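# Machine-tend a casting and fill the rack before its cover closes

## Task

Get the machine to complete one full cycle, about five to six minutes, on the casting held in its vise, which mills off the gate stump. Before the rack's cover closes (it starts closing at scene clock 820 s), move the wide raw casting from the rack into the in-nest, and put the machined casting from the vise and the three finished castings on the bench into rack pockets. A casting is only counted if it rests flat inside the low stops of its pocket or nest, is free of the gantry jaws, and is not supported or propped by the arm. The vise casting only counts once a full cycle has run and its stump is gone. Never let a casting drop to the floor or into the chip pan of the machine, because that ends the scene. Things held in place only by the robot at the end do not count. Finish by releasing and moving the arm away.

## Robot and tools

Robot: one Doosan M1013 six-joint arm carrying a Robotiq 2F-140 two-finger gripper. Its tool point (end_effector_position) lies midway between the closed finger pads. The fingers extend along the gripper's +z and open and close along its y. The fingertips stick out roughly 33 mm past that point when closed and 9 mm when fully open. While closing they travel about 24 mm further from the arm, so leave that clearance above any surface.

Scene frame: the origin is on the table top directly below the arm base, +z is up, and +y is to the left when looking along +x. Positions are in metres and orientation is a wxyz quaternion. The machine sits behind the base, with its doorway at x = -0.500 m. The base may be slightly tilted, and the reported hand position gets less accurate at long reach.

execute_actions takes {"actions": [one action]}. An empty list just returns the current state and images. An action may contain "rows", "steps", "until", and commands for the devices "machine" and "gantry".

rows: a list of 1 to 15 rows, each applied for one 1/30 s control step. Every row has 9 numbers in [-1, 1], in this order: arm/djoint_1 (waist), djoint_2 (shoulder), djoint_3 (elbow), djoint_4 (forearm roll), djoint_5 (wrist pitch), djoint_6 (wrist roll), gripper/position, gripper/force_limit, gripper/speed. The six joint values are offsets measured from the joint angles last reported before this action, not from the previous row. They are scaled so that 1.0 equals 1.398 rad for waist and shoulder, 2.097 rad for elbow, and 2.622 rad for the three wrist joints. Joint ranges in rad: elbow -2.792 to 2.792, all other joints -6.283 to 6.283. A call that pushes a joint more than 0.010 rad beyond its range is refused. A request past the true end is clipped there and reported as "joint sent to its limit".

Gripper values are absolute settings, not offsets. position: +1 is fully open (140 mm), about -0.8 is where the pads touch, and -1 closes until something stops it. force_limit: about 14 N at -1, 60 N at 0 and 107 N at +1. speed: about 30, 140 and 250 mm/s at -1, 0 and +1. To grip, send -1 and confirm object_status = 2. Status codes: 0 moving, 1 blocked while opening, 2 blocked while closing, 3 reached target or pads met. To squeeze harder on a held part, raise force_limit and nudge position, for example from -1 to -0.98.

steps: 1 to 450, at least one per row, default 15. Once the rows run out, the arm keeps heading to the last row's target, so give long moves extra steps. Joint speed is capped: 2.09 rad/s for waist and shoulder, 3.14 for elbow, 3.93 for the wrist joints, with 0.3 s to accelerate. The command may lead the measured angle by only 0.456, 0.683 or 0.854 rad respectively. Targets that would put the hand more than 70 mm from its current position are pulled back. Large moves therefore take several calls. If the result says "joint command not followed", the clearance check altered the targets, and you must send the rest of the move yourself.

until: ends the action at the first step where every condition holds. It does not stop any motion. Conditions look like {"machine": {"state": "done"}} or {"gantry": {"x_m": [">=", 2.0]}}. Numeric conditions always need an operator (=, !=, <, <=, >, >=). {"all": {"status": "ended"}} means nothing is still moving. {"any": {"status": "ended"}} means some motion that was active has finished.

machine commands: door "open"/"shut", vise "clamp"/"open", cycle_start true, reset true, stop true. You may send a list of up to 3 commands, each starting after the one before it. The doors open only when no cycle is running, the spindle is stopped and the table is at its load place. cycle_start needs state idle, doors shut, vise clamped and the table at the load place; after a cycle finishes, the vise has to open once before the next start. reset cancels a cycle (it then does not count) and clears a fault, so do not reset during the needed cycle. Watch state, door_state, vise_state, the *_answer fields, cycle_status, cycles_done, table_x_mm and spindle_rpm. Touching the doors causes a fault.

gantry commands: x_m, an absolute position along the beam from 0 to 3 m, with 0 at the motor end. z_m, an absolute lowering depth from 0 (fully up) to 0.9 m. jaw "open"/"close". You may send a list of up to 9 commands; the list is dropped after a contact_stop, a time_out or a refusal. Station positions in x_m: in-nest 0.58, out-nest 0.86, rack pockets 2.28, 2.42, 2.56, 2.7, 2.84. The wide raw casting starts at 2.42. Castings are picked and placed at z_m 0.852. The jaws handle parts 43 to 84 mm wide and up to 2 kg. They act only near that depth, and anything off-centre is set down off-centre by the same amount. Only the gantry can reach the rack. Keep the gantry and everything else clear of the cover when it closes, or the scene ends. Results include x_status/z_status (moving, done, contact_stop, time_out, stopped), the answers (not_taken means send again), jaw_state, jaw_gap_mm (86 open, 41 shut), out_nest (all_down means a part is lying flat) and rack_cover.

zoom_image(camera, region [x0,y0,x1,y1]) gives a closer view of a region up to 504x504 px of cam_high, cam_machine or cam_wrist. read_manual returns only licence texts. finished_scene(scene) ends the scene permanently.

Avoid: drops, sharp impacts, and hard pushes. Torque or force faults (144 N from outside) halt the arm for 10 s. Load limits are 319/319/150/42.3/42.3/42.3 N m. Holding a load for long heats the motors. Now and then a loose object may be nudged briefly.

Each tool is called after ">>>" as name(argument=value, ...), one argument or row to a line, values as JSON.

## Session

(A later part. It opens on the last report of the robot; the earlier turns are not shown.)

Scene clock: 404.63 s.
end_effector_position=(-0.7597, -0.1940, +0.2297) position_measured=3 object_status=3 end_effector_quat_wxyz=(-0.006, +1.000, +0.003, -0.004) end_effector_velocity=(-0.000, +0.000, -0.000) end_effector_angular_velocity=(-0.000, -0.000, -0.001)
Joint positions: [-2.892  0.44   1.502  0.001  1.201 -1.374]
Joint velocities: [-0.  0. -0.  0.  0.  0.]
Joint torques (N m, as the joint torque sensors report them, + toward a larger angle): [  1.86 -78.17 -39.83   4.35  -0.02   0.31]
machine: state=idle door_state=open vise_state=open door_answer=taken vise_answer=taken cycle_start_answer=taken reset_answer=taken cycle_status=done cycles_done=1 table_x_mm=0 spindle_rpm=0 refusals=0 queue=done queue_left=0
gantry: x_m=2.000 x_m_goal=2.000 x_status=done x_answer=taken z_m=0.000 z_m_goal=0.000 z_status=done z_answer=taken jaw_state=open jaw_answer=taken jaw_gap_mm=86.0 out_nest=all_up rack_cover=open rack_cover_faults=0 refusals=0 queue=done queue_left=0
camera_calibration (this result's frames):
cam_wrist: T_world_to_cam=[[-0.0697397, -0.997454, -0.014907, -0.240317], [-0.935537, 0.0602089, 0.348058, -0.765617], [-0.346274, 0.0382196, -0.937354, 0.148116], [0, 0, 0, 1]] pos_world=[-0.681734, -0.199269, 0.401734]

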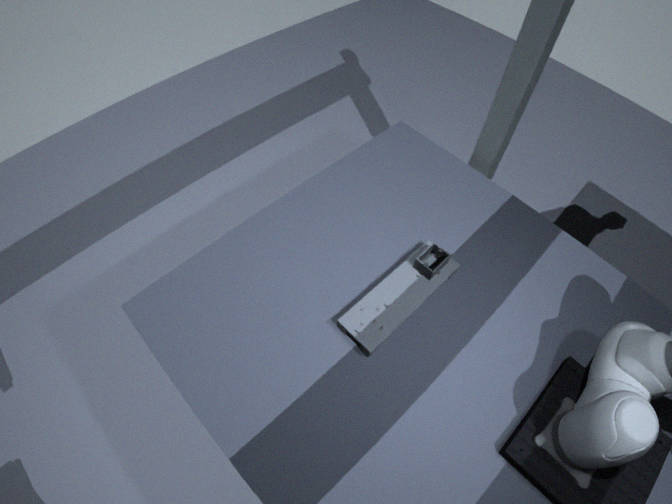

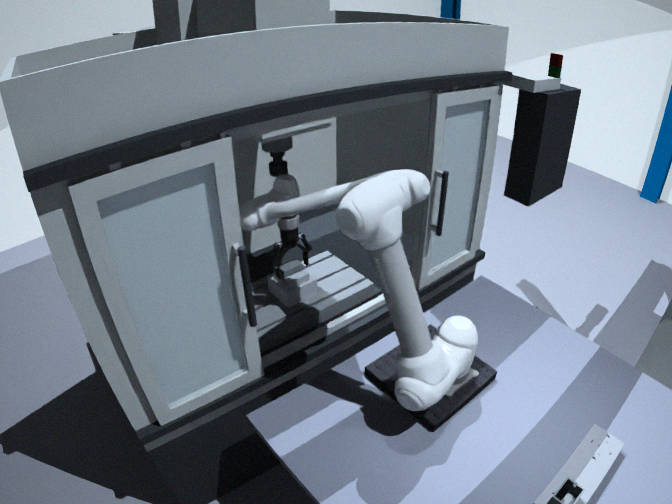

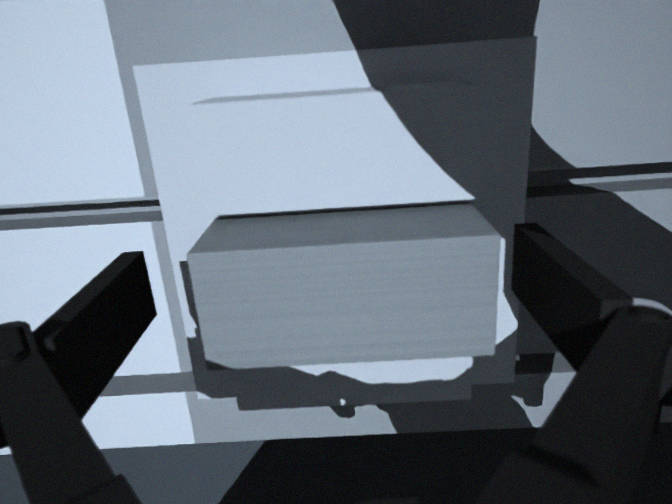

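>>> execute_actions(
  actions=[
    {"rows":[[0,0,0,0,0,0,-1,-0.2,-0.5]],"steps":30},
  ],
)

>>> execute_actions(
  actions=[
    {"rows":[[0,-0.0315,-0.085,0,0.084,0,-1,-0.2,-0.5]],"steps":35},
  ],
)

>>> execute_actions(
  actions=[
    {"rows":[[0,-0.129,0.114,0,-0.022,0,-1,-0.2,-0.5]],"steps":30},
  ],
)

>>> execute_actions(
  actions=[
    {"rows":[[0,-0.147,0.111,0,-0.010,0,-1,-0.2,-0.5]],"steps":30},
  ],
)

>>> execute_actions(
  actions=[
    {"rows":[[0,-0.336,0.097,0,0.099,0,-1,-0.2,-0.5]],"steps":40},
  ],
)

Scene clock: 416.33 s.
end_effector_position=(-0.7597, -0.1940, +0.2297) position_measured=78 object_status=2 end_effector_quat_wxyz=(-0.006, +1.000, +0.003, -0.004) end_effector_velocity=(-0.000, -0.000, +0.000) end_effector_angular_velocity=(+0.000, +0.000, +0.000)
Joint positions: [-2.892  0.44   1.502  0.001  1.201 -1.374]
Joint velocities: [ 0. -0. -0. -0.  0. -0.]
Joint torques (N m, as the joint torque sensors report them, + toward a larger angle): [  1.82 -60.9  -27.96   3.89  -1.68  -0.42]
machine: state=idle door_state=open vise_state=open door_answer=taken vise_answer=taken cycle_start_answer=taken reset_answer=taken cycle_status=done cycles_done=1 table_x_mm=0 spindle_rpm=0 refusals=0 queue=done queue_left=0
gantry: x_m=2.000 x_m_goal=2.000 x_status=done x_answer=taken z_m=0.000 z_m_goal=0.000 z_status=done z_answer=taken jaw_state=open jaw_answer=taken jaw_gap_mm=86.0 out_nest=all_up rack_cover=open rack_cover_faults=0 refusals=0 queue=done queue_left=0
camera_calibration (this result's frames):
cam_wrist: T_world_to_cam=[[-0.0697503, -0.997453, -0.0149222, -0.240305], [-0.935538, 0.0602137, 0.348056, -0.765619], [-0.346271, 0.0382373, -0.937355, 0.148115], [0, 0, 0, 1]] pos_world=[-0.681739, -0.199255, 0.401729]

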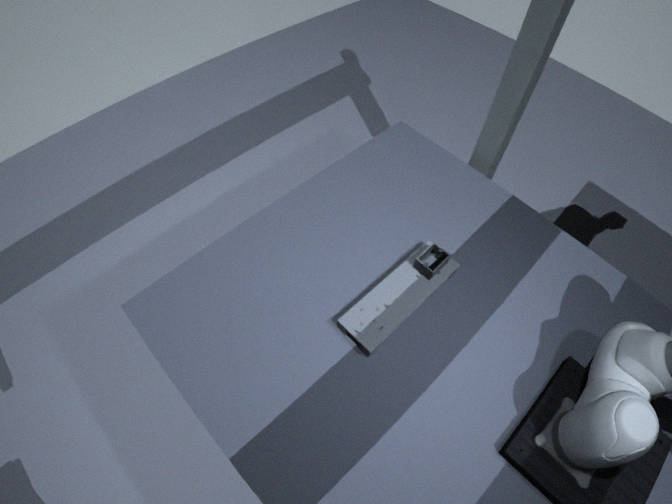

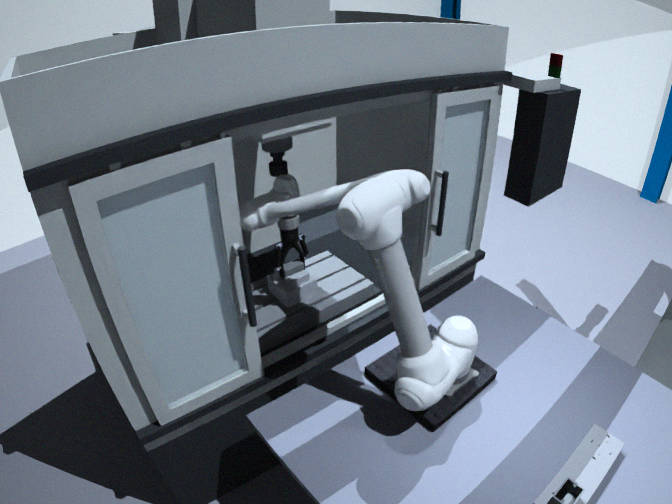

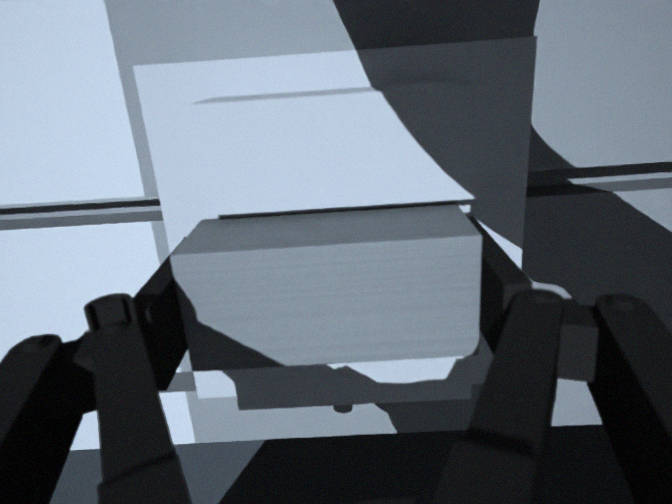

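Scene clock: 417.50 s.
end_effector_position=(-0.7658, -0.1971, +0.3606) position_measured=78 object_status=2 end_effector_quat_wxyz=(-0.006, +1.000, +0.003, -0.005) end_effector_velocity=(+0.000, -0.001, +0.000) end_effector_angular_velocity=(+0.000, +0.001, +0.001)
Joint positions: [-2.892  0.396  1.324  0.001  1.421 -1.374]
Joint velocities: [ 0.001 -0.001  0.    -0.    -0.    -0.   ]
Joint torques (N m, as the joint torque sensors report them, + toward a larger angle): [ -0.2  -80.07 -43.04   4.19   0.12   0.09]
machine: state=idle door_state=open vise_state=open door_answer=taken vise_answer=taken cycle_start_answer=taken reset_answer=taken cycle_status=done cycles_done=1 table_x_mm=0 spindle_rpm=0 refusals=0 queue=done queue_left=0
gantry: x_m=2.000 x_m_goal=2.000 x_status=done x_answer=taken z_m=0.000 z_m_goal=0.000 z_status=done z_answer=taken jaw_state=open jaw_answer=taken jaw_gap_mm=86.0 out_nest=all_up rack_cover=open rack_cover_faults=0 refusals=0 queue=done queue_left=0
camera_calibration (this result's frames):
cam_wrist: T_world_to_cam=[[-0.0696074, -0.997471, -0.0143362, -0.242059], [-0.934851, 0.0602086, 0.349898, -0.816877], [-0.34815, 0.0377577, -0.936678, 0.267061], [0, 0, 0, 1]] pos_world=[-0.68753, -0.202348, 0.532503]

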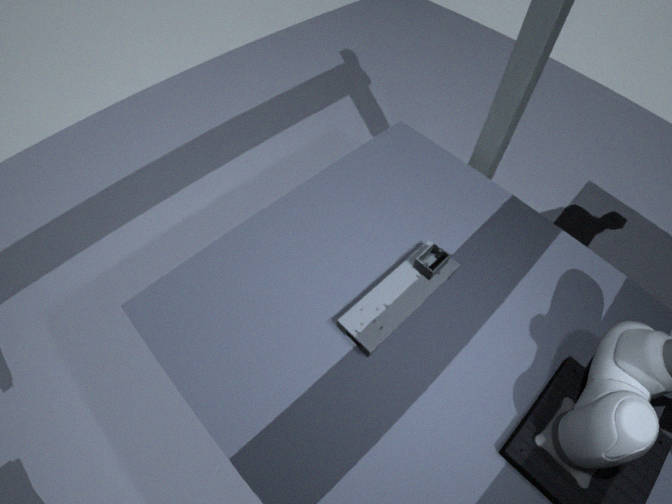

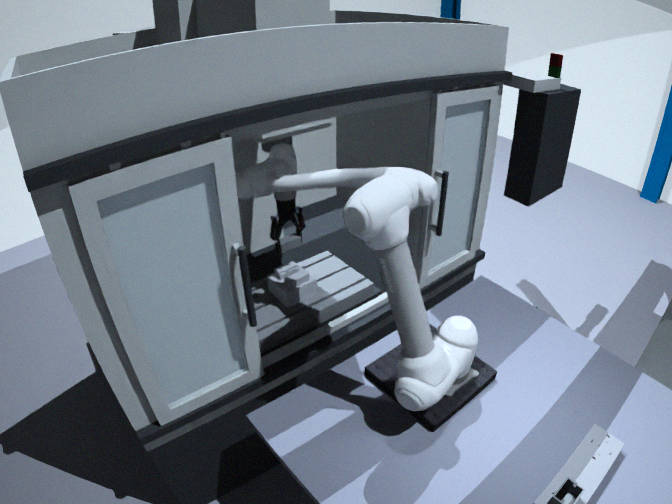

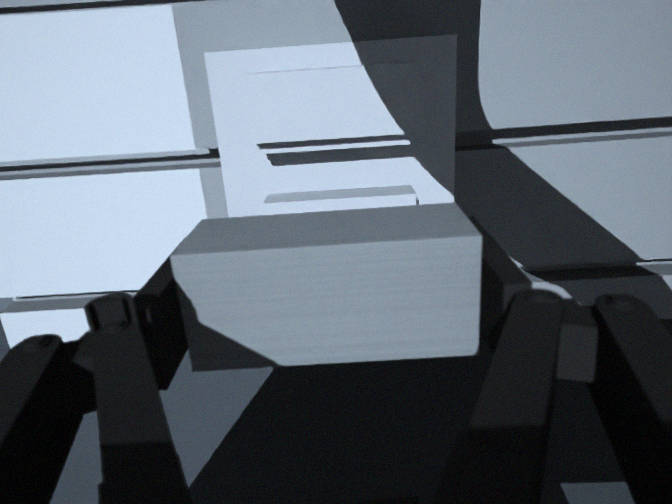

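Scene clock: 418.50 s.
end_effector_position=(-0.6555, -0.1745, +0.3611) position_measured=78 object_status=2 end_effector_quat_wxyz=(-0.006, +1.000, +0.003, -0.005) end_effector_velocity=(+0.000, -0.000, +0.000) end_effector_angular_velocity=(-0.000, +0.000, +0.001)
Joint positions: [-2.892  0.215  1.563  0.001  1.364 -1.374]
Joint velocities: [ 0. -0. -0. -0.  0. -0.]
Joint torques (N m, as the joint torque sensors report them, + toward a larger angle): [  0.32 -62.79 -43.18   4.38  -0.08   0.11]
machine: state=idle door_state=open vise_state=open door_answer=taken vise_answer=taken cycle_start_answer=taken reset_answer=taken cycle_status=done cycles_done=1 table_x_mm=0 spindle_rpm=0 refusals=0 queue=done queue_left=0
gantry: x_m=2.000 x_m_goal=2.000 x_status=done x_answer=taken z_m=0.000 z_m_goal=0.000 z_status=done z_answer=taken jaw_state=open jaw_answer=taken jaw_gap_mm=86.0 out_nest=all_up rack_cover=open rack_cover_faults=0 refusals=0 queue=done queue_left=0
camera_calibration (this result's frames):
cam_wrist: T_world_to_cam=[[-0.0696644, -0.997463, -0.0146396, -0.211695], [-0.935191, 0.0601932, 0.34899, -0.715142], [-0.347223, 0.038003, -0.937012, 0.305836], [0, 0, 0, 1]] pos_world=[-0.577349, -0.179734, 0.53305]

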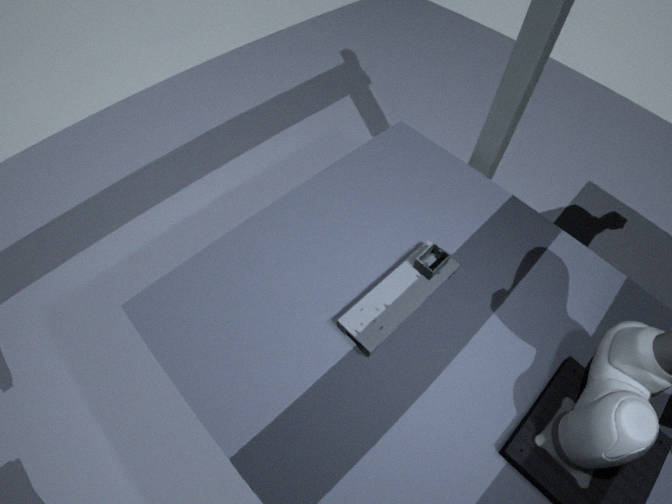

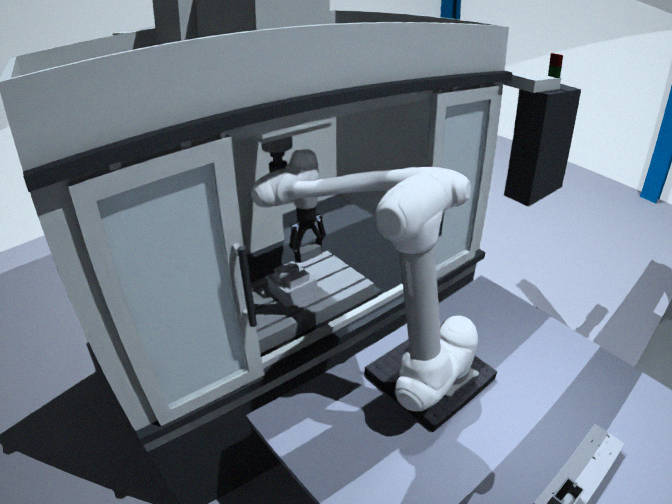

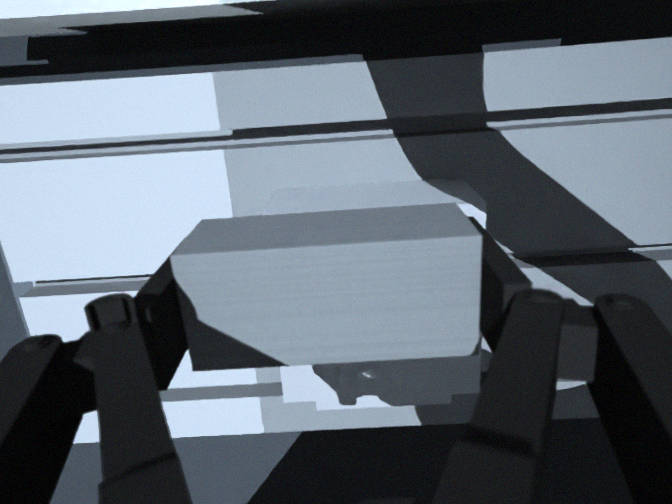

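Scene clock: 419.50 s.
end_effector_position=(-0.5280, -0.1483, +0.3596) position_measured=78 object_status=2 end_effector_quat_wxyz=(-0.006, +1.000, +0.003, -0.004) end_effector_velocity=(-0.000, -0.000, -0.000) end_effector_angular_velocity=(+0.000, +0.000, +0.000)
Joint positions: [-2.892  0.01   1.796  0.001  1.337 -1.374]
Joint velocities: [ 0.  0.  0. -0. -0. -0.]
Joint torques (N m, as the joint torque sensors report them, + toward a larger angle): [ -0.31 -40.21 -42.02   4.74  -0.41   0.76]
machine: state=idle door_state=open vise_state=open door_answer=taken vise_answer=taken cycle_start_answer=taken reset_answer=taken cycle_status=done cycles_done=1 table_x_mm=0 spindle_rpm=0 refusals=0 queue=done queue_left=0
gantry: x_m=2.000 x_m_goal=2.000 x_status=done x_answer=taken z_m=0.000 z_m_goal=0.000 z_status=done z_answer=taken jaw_state=open jaw_answer=taken jaw_gap_mm=86.0 out_nest=all_up rack_cover=open rack_cover_faults=0 refusals=0 queue=done queue_left=0
camera_calibration (this result's frames):
cam_wrist: T_world_to_cam=[[-0.0696676, -0.997459, -0.0149245, -0.176653], [-0.935548, 0.0601358, 0.348044, -0.596879], [-0.346262, 0.03821, -0.93736, 0.348323], [0, 0, 0, 1]] pos_world=[-0.450104, -0.153619, 0.531608]

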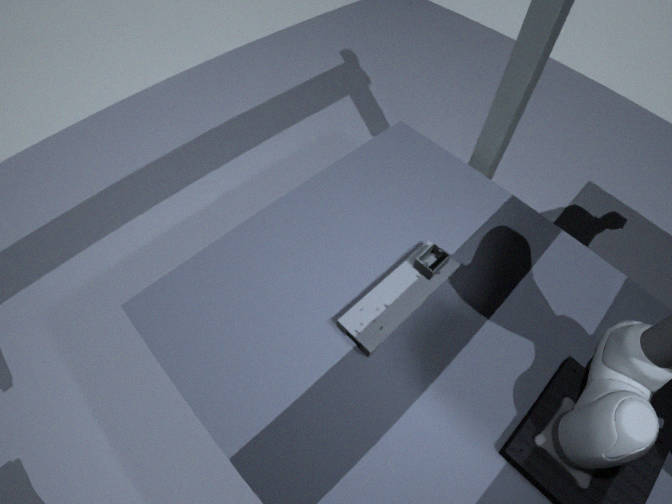

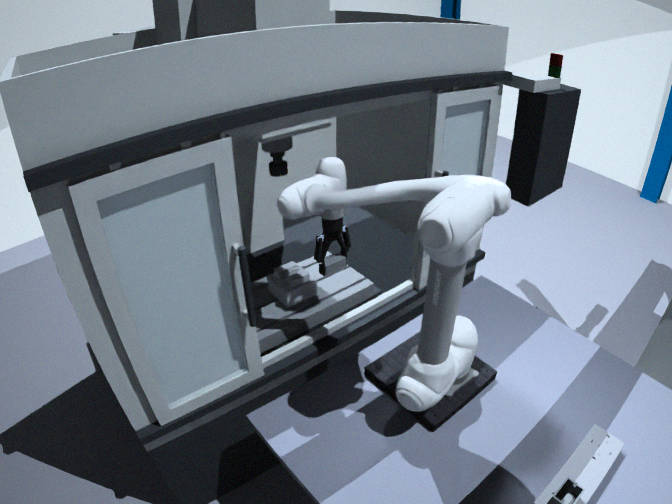

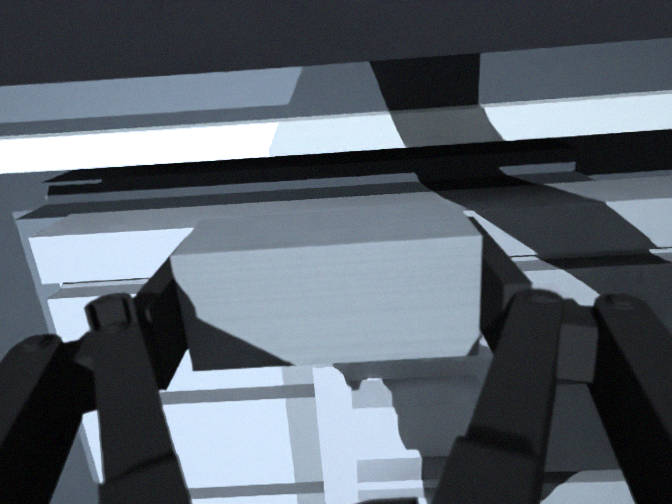

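Scene clock: 420.83 s.
end_effector_position=(-0.2686, -0.0963, +0.4409) position_measured=78 object_status=2 end_effector_quat_wxyz=(-0.005, +1.000, +0.003, -0.008) end_effector_velocity=(+0.000, -0.000, +0.000) end_effector_angular_velocity=(+0.000, +0.001, +0.000)
Joint positions: [-2.892 -0.46   1.999  0.001  1.597 -1.374]
Joint velocities: [ 0.    -0.001  0.    -0.    -0.     0.   ]
Joint torques (N m, as the joint torque sensors report them, + toward a larger angle): [  0.94   5.49 -43.7    4.36  -0.13  -0.15]
machine: state=idle door_state=open vise_state=open door_answer=taken vise_answer=taken cycle_start_answer=taken reset_answer=taken cycle_status=done cycles_done=1 table_x_mm=0 spindle_rpm=0 refusals=0 queue=done queue_left=0
gantry: x_m=2.000 x_m_goal=2.000 x_status=done x_answer=taken z_m=0.000 z_m_goal=0.000 z_status=done z_answer=taken jaw_state=open jaw_answer=taken jaw_gap_mm=86.0 out_nest=all_up rack_cover=open rack_cover_faults=0 refusals=0 queue=done queue_left=0
camera_calibration (this result's frames):
cam_wrist: T_world_to_cam=[[-0.0694663, -0.997499, -0.0130778, -0.106241], [-0.933221, 0.0603462, 0.3542, -0.387674], [-0.352525, 0.0368094, -0.935078, 0.509614], [0, 0, 0, 1]] pos_world=[-0.189514, -0.101339, 0.612454]

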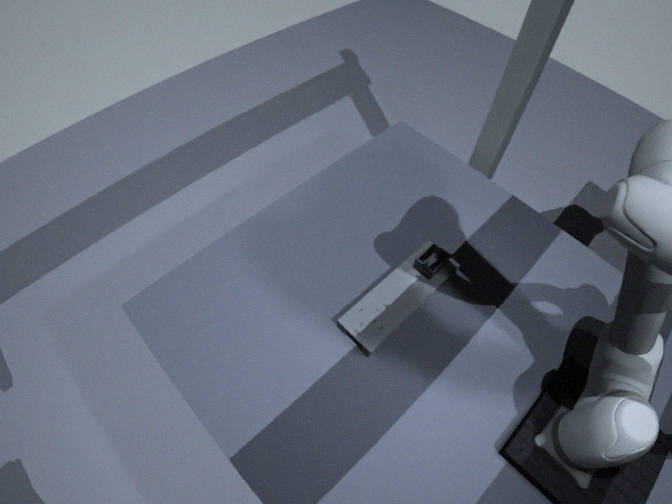

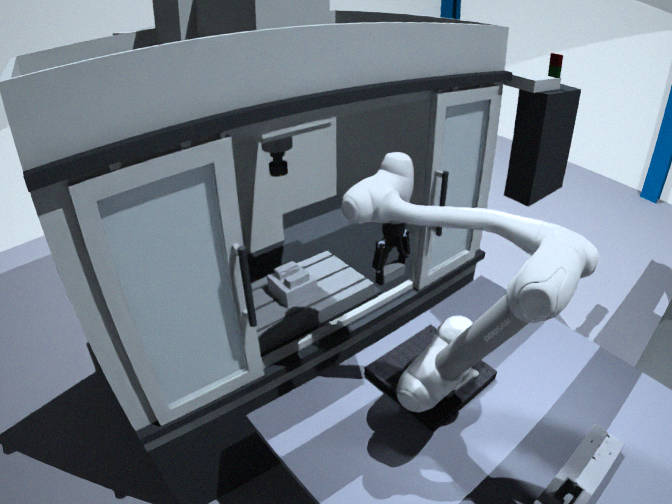

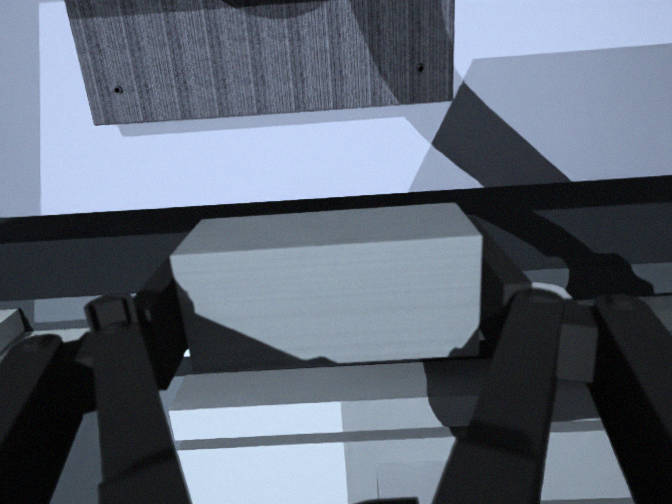

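>>> execute_actions(
  actions=[
    {"rows":[[0.7403,0,0,0,0,0.397,-1,-0.2,-0.5]],"steps":45},
  ],
)

>>> execute_actions(
  actions=[
    {"rows":[[0.7403,0,0,0,0,0.397,-1,-0.2,-0.5]],"steps":45},
  ],
)

>>> execute_actions(
  actions=[
    {"rows":[[0.7403,0,0,0,0,0.397,-1,-0.2,-0.5]],"steps":45},
  ],
)

>>> execute_actions(
  actions=[
    {"rows":[[0,0.508,-0.066,0,-0.216,0,-1,-0.2,-0.5]],"steps":50},
  ],
)

Scene clock: 432.97 s.
end_effector_position=(-0.0566, -0.2859, +0.4365) position_measured=78 object_status=2 end_effector_quat_wxyz=(-0.004, +1.000, +0.000, -0.006) end_effector_velocity=(-0.000, -0.000, -0.000) end_effector_angular_velocity=(+0.001, -0.000, +0.001)
Joint positions: [-1.857 -0.46   1.999  0.001  1.597 -0.333]
Joint velocities: [ 0.     0.001 -0.     0.    -0.    -0.   ]
Joint torques (N m, as the joint torque sensors report them, + toward a larger angle): [  3.26   1.94 -44.48   4.59  -0.22   0.17]
machine: state=idle door_state=open vise_state=open door_answer=taken vise_answer=taken cycle_start_answer=taken reset_answer=taken cycle_status=done cycles_done=1 table_x_mm=0 spindle_rpm=0 refusals=0 queue=done queue_left=0
gantry: x_m=2.000 x_m_goal=2.000 x_status=done x_answer=taken z_m=0.000 z_m_goal=0.000 z_status=done z_answer=taken jaw_state=open jaw_answer=taken jaw_gap_mm=86.0 out_nest=all_up rack_cover=open rack_cover_faults=0 refusals=0 queue=done queue_left=0
camera_calibration (this result's frames):
cam_wrist: T_world_to_cam=[[-0.0751117, -0.997129, -0.0096061, -0.282417], [-0.934273, 0.0670031, 0.350207, -0.173251], [-0.348557, 0.0352793, -0.936623, 0.58757], [0, 0, 0, 1]] pos_world=[0.0217254, -0.290727, 0.608293]

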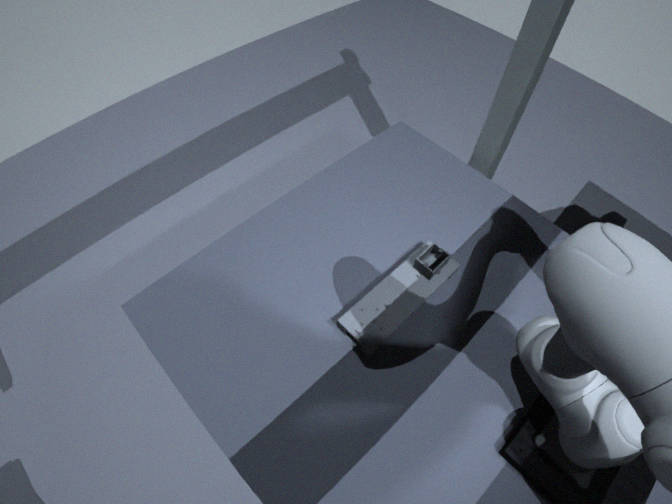

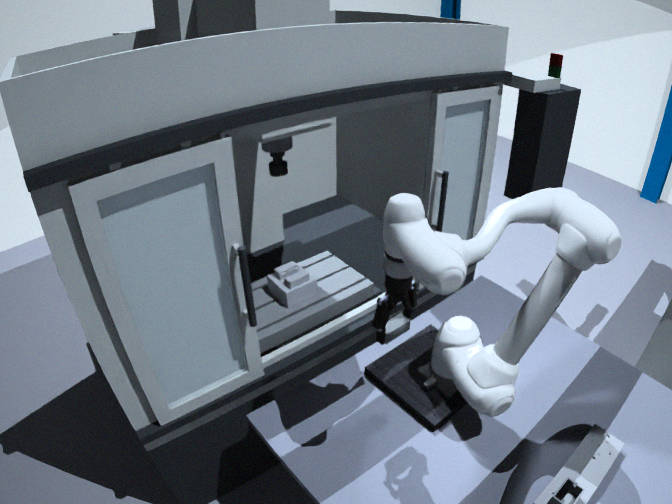

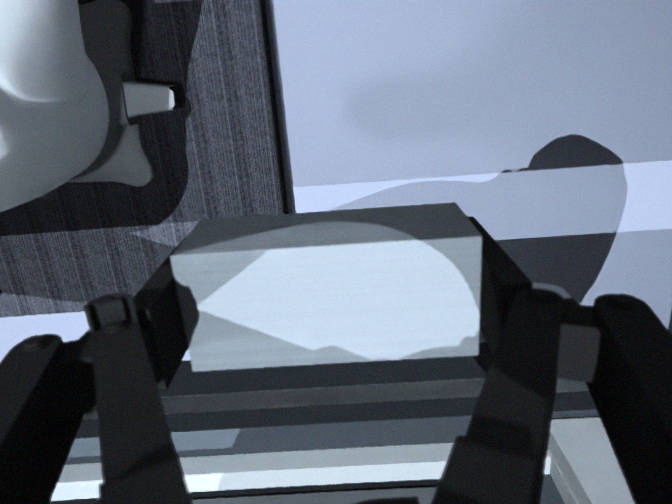

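Scene clock: 434.47 s.
end_effector_position=(+0.2146, -0.2004, +0.4348) position_measured=78 object_status=2 end_effector_quat_wxyz=(-0.004, +1.000, -0.003, -0.003) end_effector_velocity=(-0.000, +0.001, +0.000) end_effector_angular_velocity=(-0.001, -0.001, +0.001)
Joint positions: [-0.822 -0.46   1.999  0.001  1.597  0.707]
Joint velocities: [ 0.001 -0.002  0.001  0.    -0.    -0.   ]
Joint torques (N m, as the joint torque sensors report them, + toward a larger angle): [  0.37   2.05 -44.67   4.8    0.01   0.59]
machine: state=idle door_state=open vise_state=open door_answer=taken vise_answer=taken cycle_start_answer=taken reset_answer=taken cycle_status=done cycles_done=1 table_x_mm=0 spindle_rpm=0 refusals=0 queue=done queue_left=0
gantry: x_m=2.000 x_m_goal=2.000 x_status=done x_answer=taken z_m=0.000 z_m_goal=0.000 z_status=done z_answer=taken jaw_state=open jaw_answer=taken jaw_gap_mm=86.0 out_nest=all_up rack_cover=open rack_cover_faults=0 refusals=0 queue=done queue_left=0
camera_calibration (this result's frames):
cam_wrist: T_world_to_cam=[[-0.0808134, -0.996662, -0.0115887, -0.174645], [-0.935687, 0.0718527, 0.345439, 0.078365], [-0.343453, 0.0387595, -0.93837, 0.677926], [0, 0, 0, 1]] pos_world=[0.292047, -0.205969, 0.607051]

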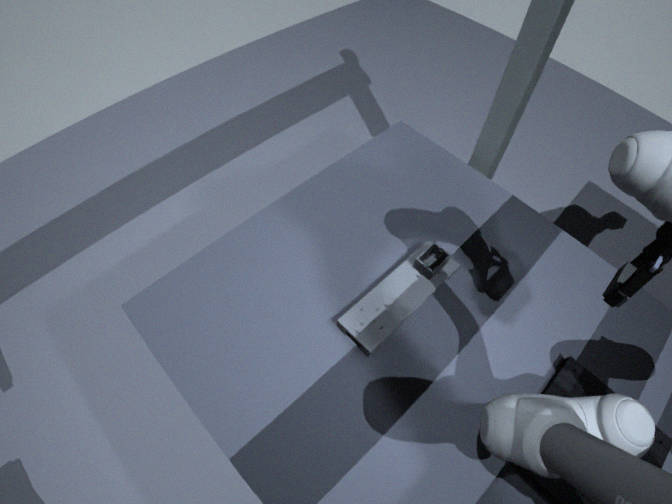

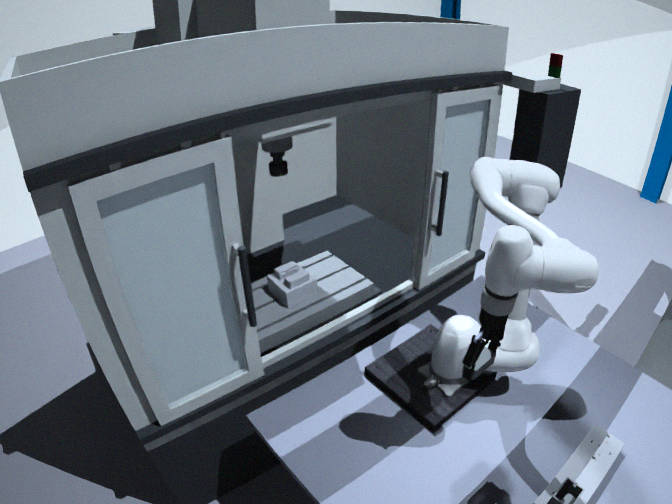

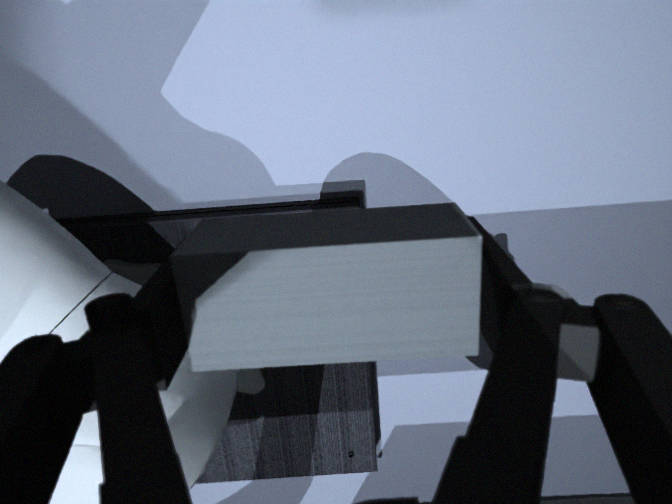

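Scene clock: 435.97 s.
end_effector_position=(+0.2796, +0.0764, +0.4376) position_measured=78 object_status=2 end_effector_quat_wxyz=(-0.007, +1.000, -0.006, -0.002) end_effector_velocity=(-0.000, -0.000, +0.001) end_effector_angular_velocity=(+0.001, -0.002, -0.001)
Joint positions: [ 0.213 -0.46   1.999  0.001  1.597  1.748]
Joint velocities: [-0.    -0.002 -0.     0.    -0.     0.   ]
Joint torques (N m, as the joint torque sensors report them, + toward a larger angle): [ -1.26   2.56 -43.65   4.66   0.08   0.52]
machine: state=idle door_state=open vise_state=open door_answer=taken vise_answer=taken cycle_start_answer=taken reset_answer=taken cycle_status=done cycles_done=1 table_x_mm=0 spindle_rpm=0 refusals=0 queue=done queue_left=0
gantry: x_m=2.000 x_m_goal=2.000 x_status=done x_answer=taken z_m=0.000 z_m_goal=0.000 z_status=done z_answer=taken jaw_state=open jaw_answer=taken jaw_gap_mm=86.0 out_nest=all_up rack_cover=open rack_cover_faults=0 refusals=0 queue=done queue_left=0
camera_calibration (this result's frames):
cam_wrist: T_world_to_cam=[[-0.0865374, -0.996104, -0.0169976, 0.110504], [-0.935683, 0.0754064, 0.344691, 0.118367], [-0.342066, 0.0457331, -0.938562, 0.69133], [0, 0, 0, 1]] pos_world=[0.356798, 0.0695312, 0.609935]

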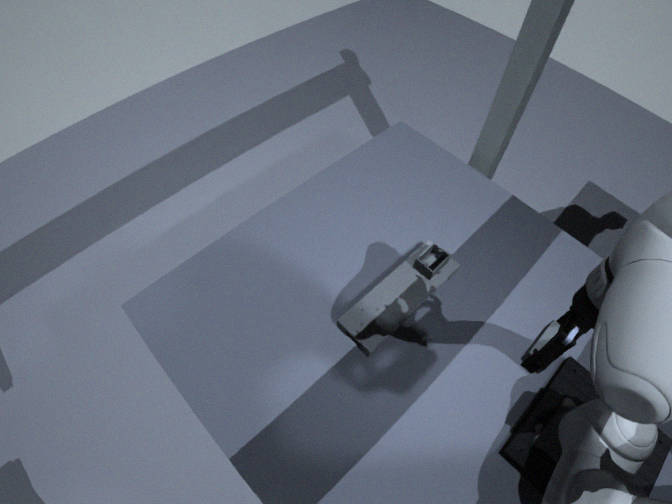

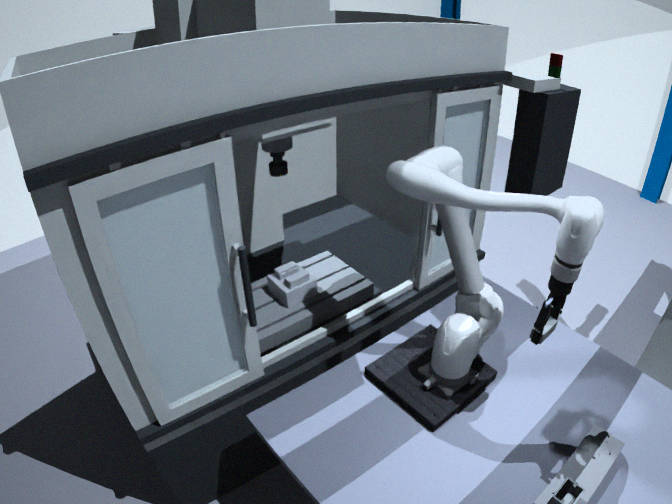

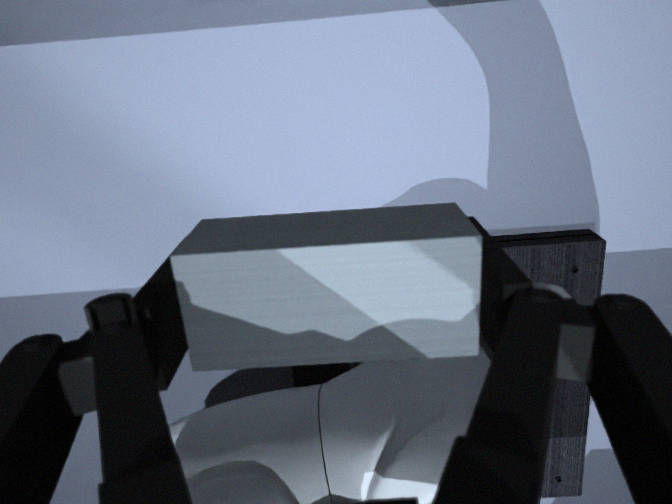

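Scene clock: 437.63 s.
end_effector_position=(+0.6199, +0.1371, +0.1749) position_measured=78 object_status=2 end_effector_quat_wxyz=(-0.007, +1.000, -0.006, -0.005) end_effector_velocity=(-0.000, -0.000, -0.001) end_effector_angular_velocity=(-0.000, +0.001, +0.000)
Joint positions: [0.213 0.25  1.861 0.001 1.031 1.748]
Joint velocities: [-0.     0.001  0.001  0.     0.    -0.001]
Joint torques (N m, as the joint torque sensors report them, + toward a larger angle): [  1.77 -62.73 -38.52   3.62   0.29   0.53]
machine: state=idle door_state=open vise_state=open door_answer=taken vise_answer=taken cycle_start_answer=taken reset_answer=taken cycle_status=done cycles_done=1 table_x_mm=0 spindle_rpm=0 refusals=0 queue=done queue_left=0
gantry: x_m=2.000 x_m_goal=2.000 x_status=done x_answer=taken z_m=0.000 z_m_goal=0.000 z_status=done z_answer=taken jaw_state=open jaw_answer=taken jaw_gap_mm=86.0 out_nest=all_up rack_cover=open rack_cover_faults=0 refusals=0 queue=done queue_left=0
camera_calibration (this result's frames):
cam_wrist: T_world_to_cam=[[-0.0869396, -0.996092, -0.0155318, 0.195894], [-0.933781, 0.0760487, 0.349672, 0.520637], [-0.347124, 0.0449036, -0.936743, 0.561333], [0, 0, 0, 1]] pos_world=[0.698044, 0.130329, 0.346816]

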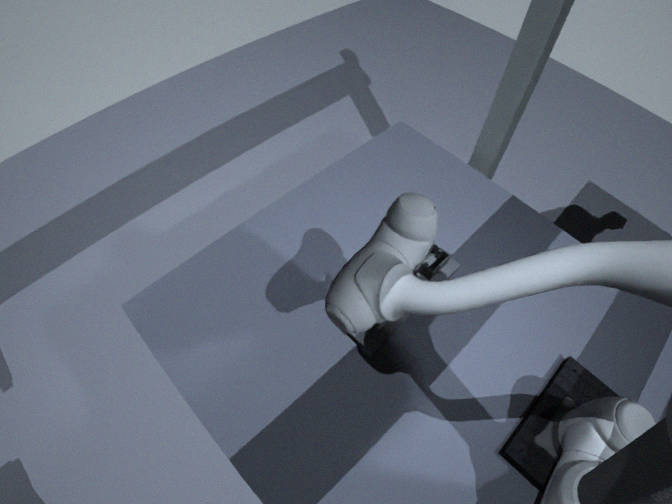

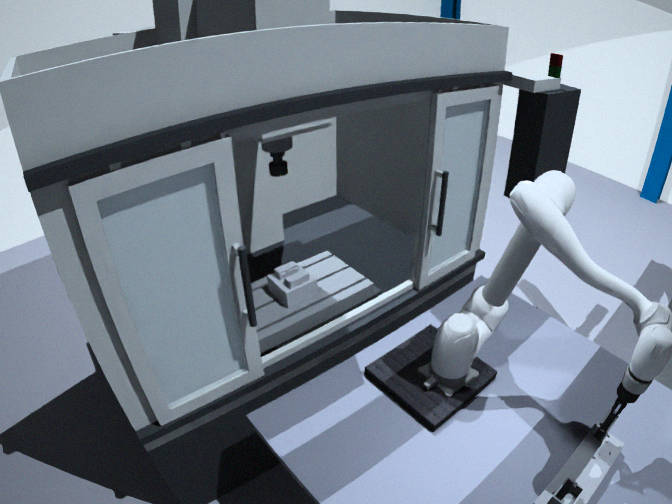

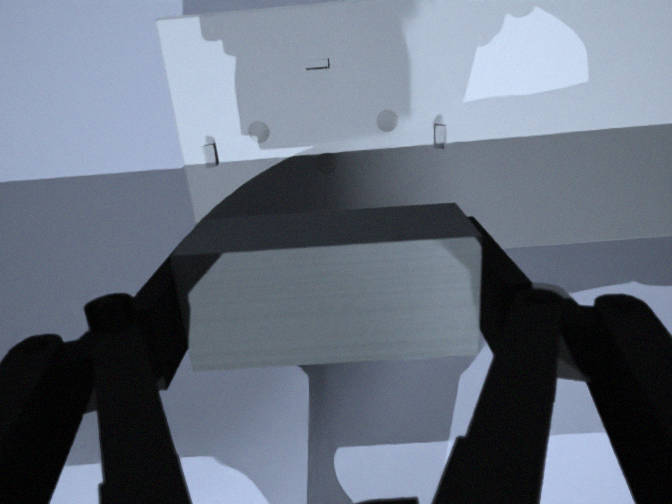

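>>> execute_actions(
  actions=[
    {"rows":[[0.002,0.0537,-0.0162,0,-0.0172,0.001,-1,-0.2,-0.5]],"steps":30},
  ],
)

Scene clock: 448.97 s.
end_effector_position=(+0.6525, +0.1449, +0.1420) position_measured=78 object_status=2 end_effector_quat_wxyz=(-0.007, +1.000, -0.006, -0.003) end_effector_velocity=(+0.000, -0.000, -0.000) end_effector_angular_velocity=(-0.000, +0.000, -0.000)
Joint positions: [0.216 0.325 1.827 0.001 0.986 1.751]
Joint velocities: [-0.  0. -0. -0.  0.  0.]
Joint torques (N m, as the joint torque sensors report them, + toward a larger angle): [  2.87 -68.54 -37.12   4.05   0.43  -0.19]
machine: state=idle door_state=open vise_state=open door_answer=taken vise_answer=taken cycle_start_answer=taken reset_answer=taken cycle_status=done cycles_done=1 table_x_mm=0 spindle_rpm=0 refusals=0 queue=done queue_left=0
gantry: x_m=2.000 x_m_goal=2.000 x_status=done x_answer=taken z_m=0.000 z_m_goal=0.000 z_status=done z_answer=taken jaw_state=open jaw_answer=taken jaw_gap_mm=86.0 out_nest=all_up rack_cover=open rack_cover_faults=0 refusals=0 queue=done queue_left=0
camera_calibration (this result's frames):
cam_wrist: T_world_to_cam=[[-0.0867657, -0.996092, -0.0165231, 0.206016], [-0.935153, 0.0757173, 0.346056, 0.56338], [-0.343453, 0.0454774, -0.938068, 0.539161], [0, 0, 0, 1]] pos_world=[0.729898, 0.138034, 0.314212]

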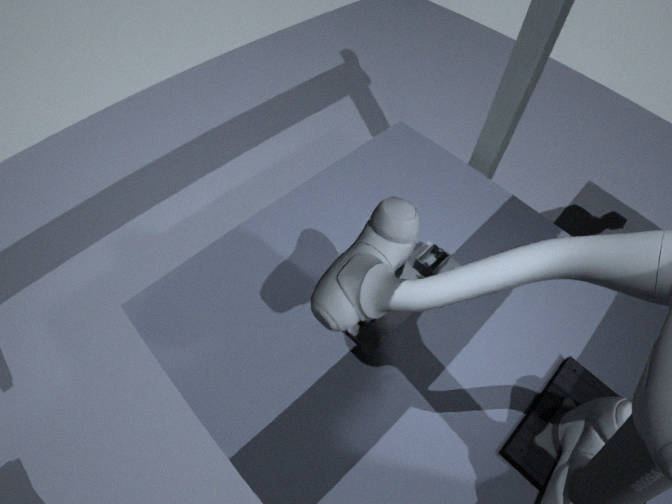

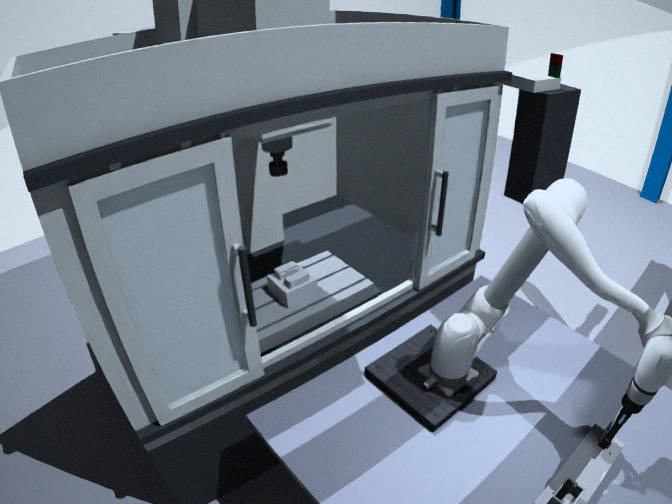

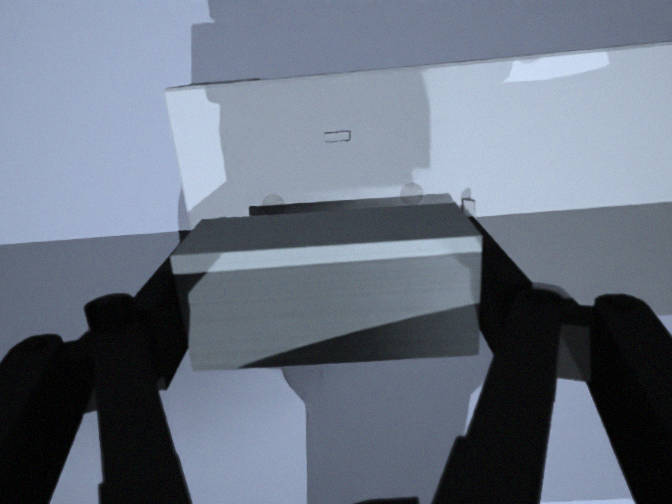

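Lower to z≈.105.

>>> execute_actions(
  actions=[
    {"rows":[[0,0.026,0.014,0,-0.025,0,-1,-0.2,-0.5]],"steps":35},
  ],
)

Scene clock: 457.70 s.
end_effector_position=(+0.6521, +0.1454, +0.1044) position_measured=78 object_status=2 end_effector_quat_wxyz=(-0.007, +1.000, -0.006, -0.003) end_effector_velocity=(+0.000, +0.000, +0.001) end_effector_angular_velocity=(+0.000, -0.002, +0.001)
Joint positions: [0.216 0.362 1.856 0.001 0.92  1.751]
Joint velocities: [ 0.    -0.002 -0.     0.     0.    -0.001]
Joint torques (N m, as the joint torque sensors report them, + toward a larger angle): [  2.94 -71.83 -33.24   3.98  -0.03   0.07]
machine: state=idle door_state=open vise_state=open door_answer=taken vise_answer=taken cycle_start_answer=taken reset_answer=taken cycle_status=done cycles_done=1 table_x_mm=0 spindle_rpm=0 refusals=0 queue=done queue_left=0
gantry: x_m=2.000 x_m_goal=2.000 x_status=done x_answer=taken z_m=0.000 z_m_goal=0.000 z_status=done z_answer=taken jaw_state=open jaw_answer=taken jaw_gap_mm=86.0 out_nest=all_up rack_cover=open rack_cover_faults=0 refusals=0 queue=done queue_left=0
camera_calibration (this result's frames):
cam_wrist: T_world_to_cam=[[-0.086801, -0.99609, -0.0164549, 0.20584], [-0.935093, 0.0757664, 0.34621, 0.575947], [-0.343609, 0.0454381, -0.938013, 0.503837], [0, 0, 0, 1]] pos_world=[0.729554, 0.138504, 0.276595]

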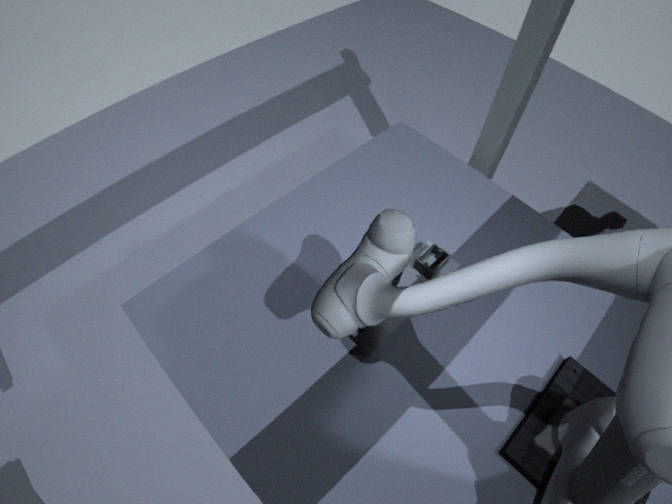

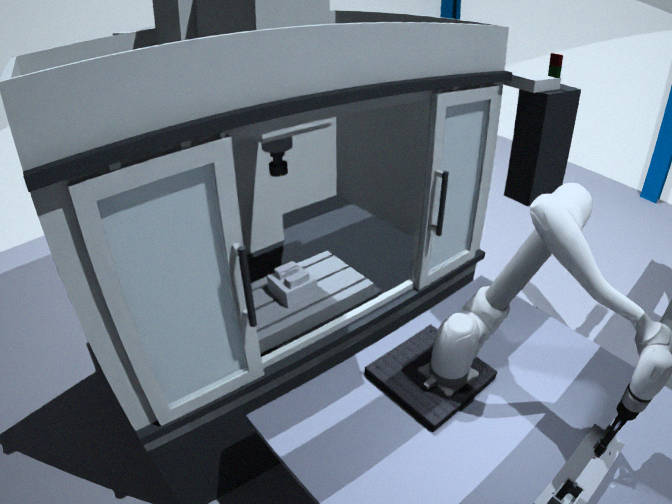

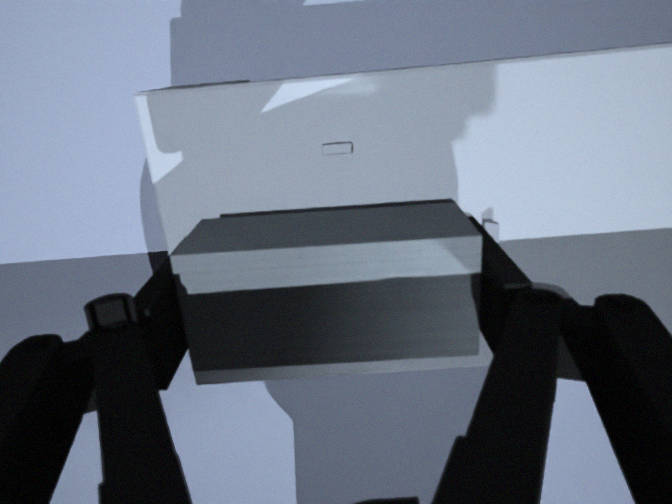

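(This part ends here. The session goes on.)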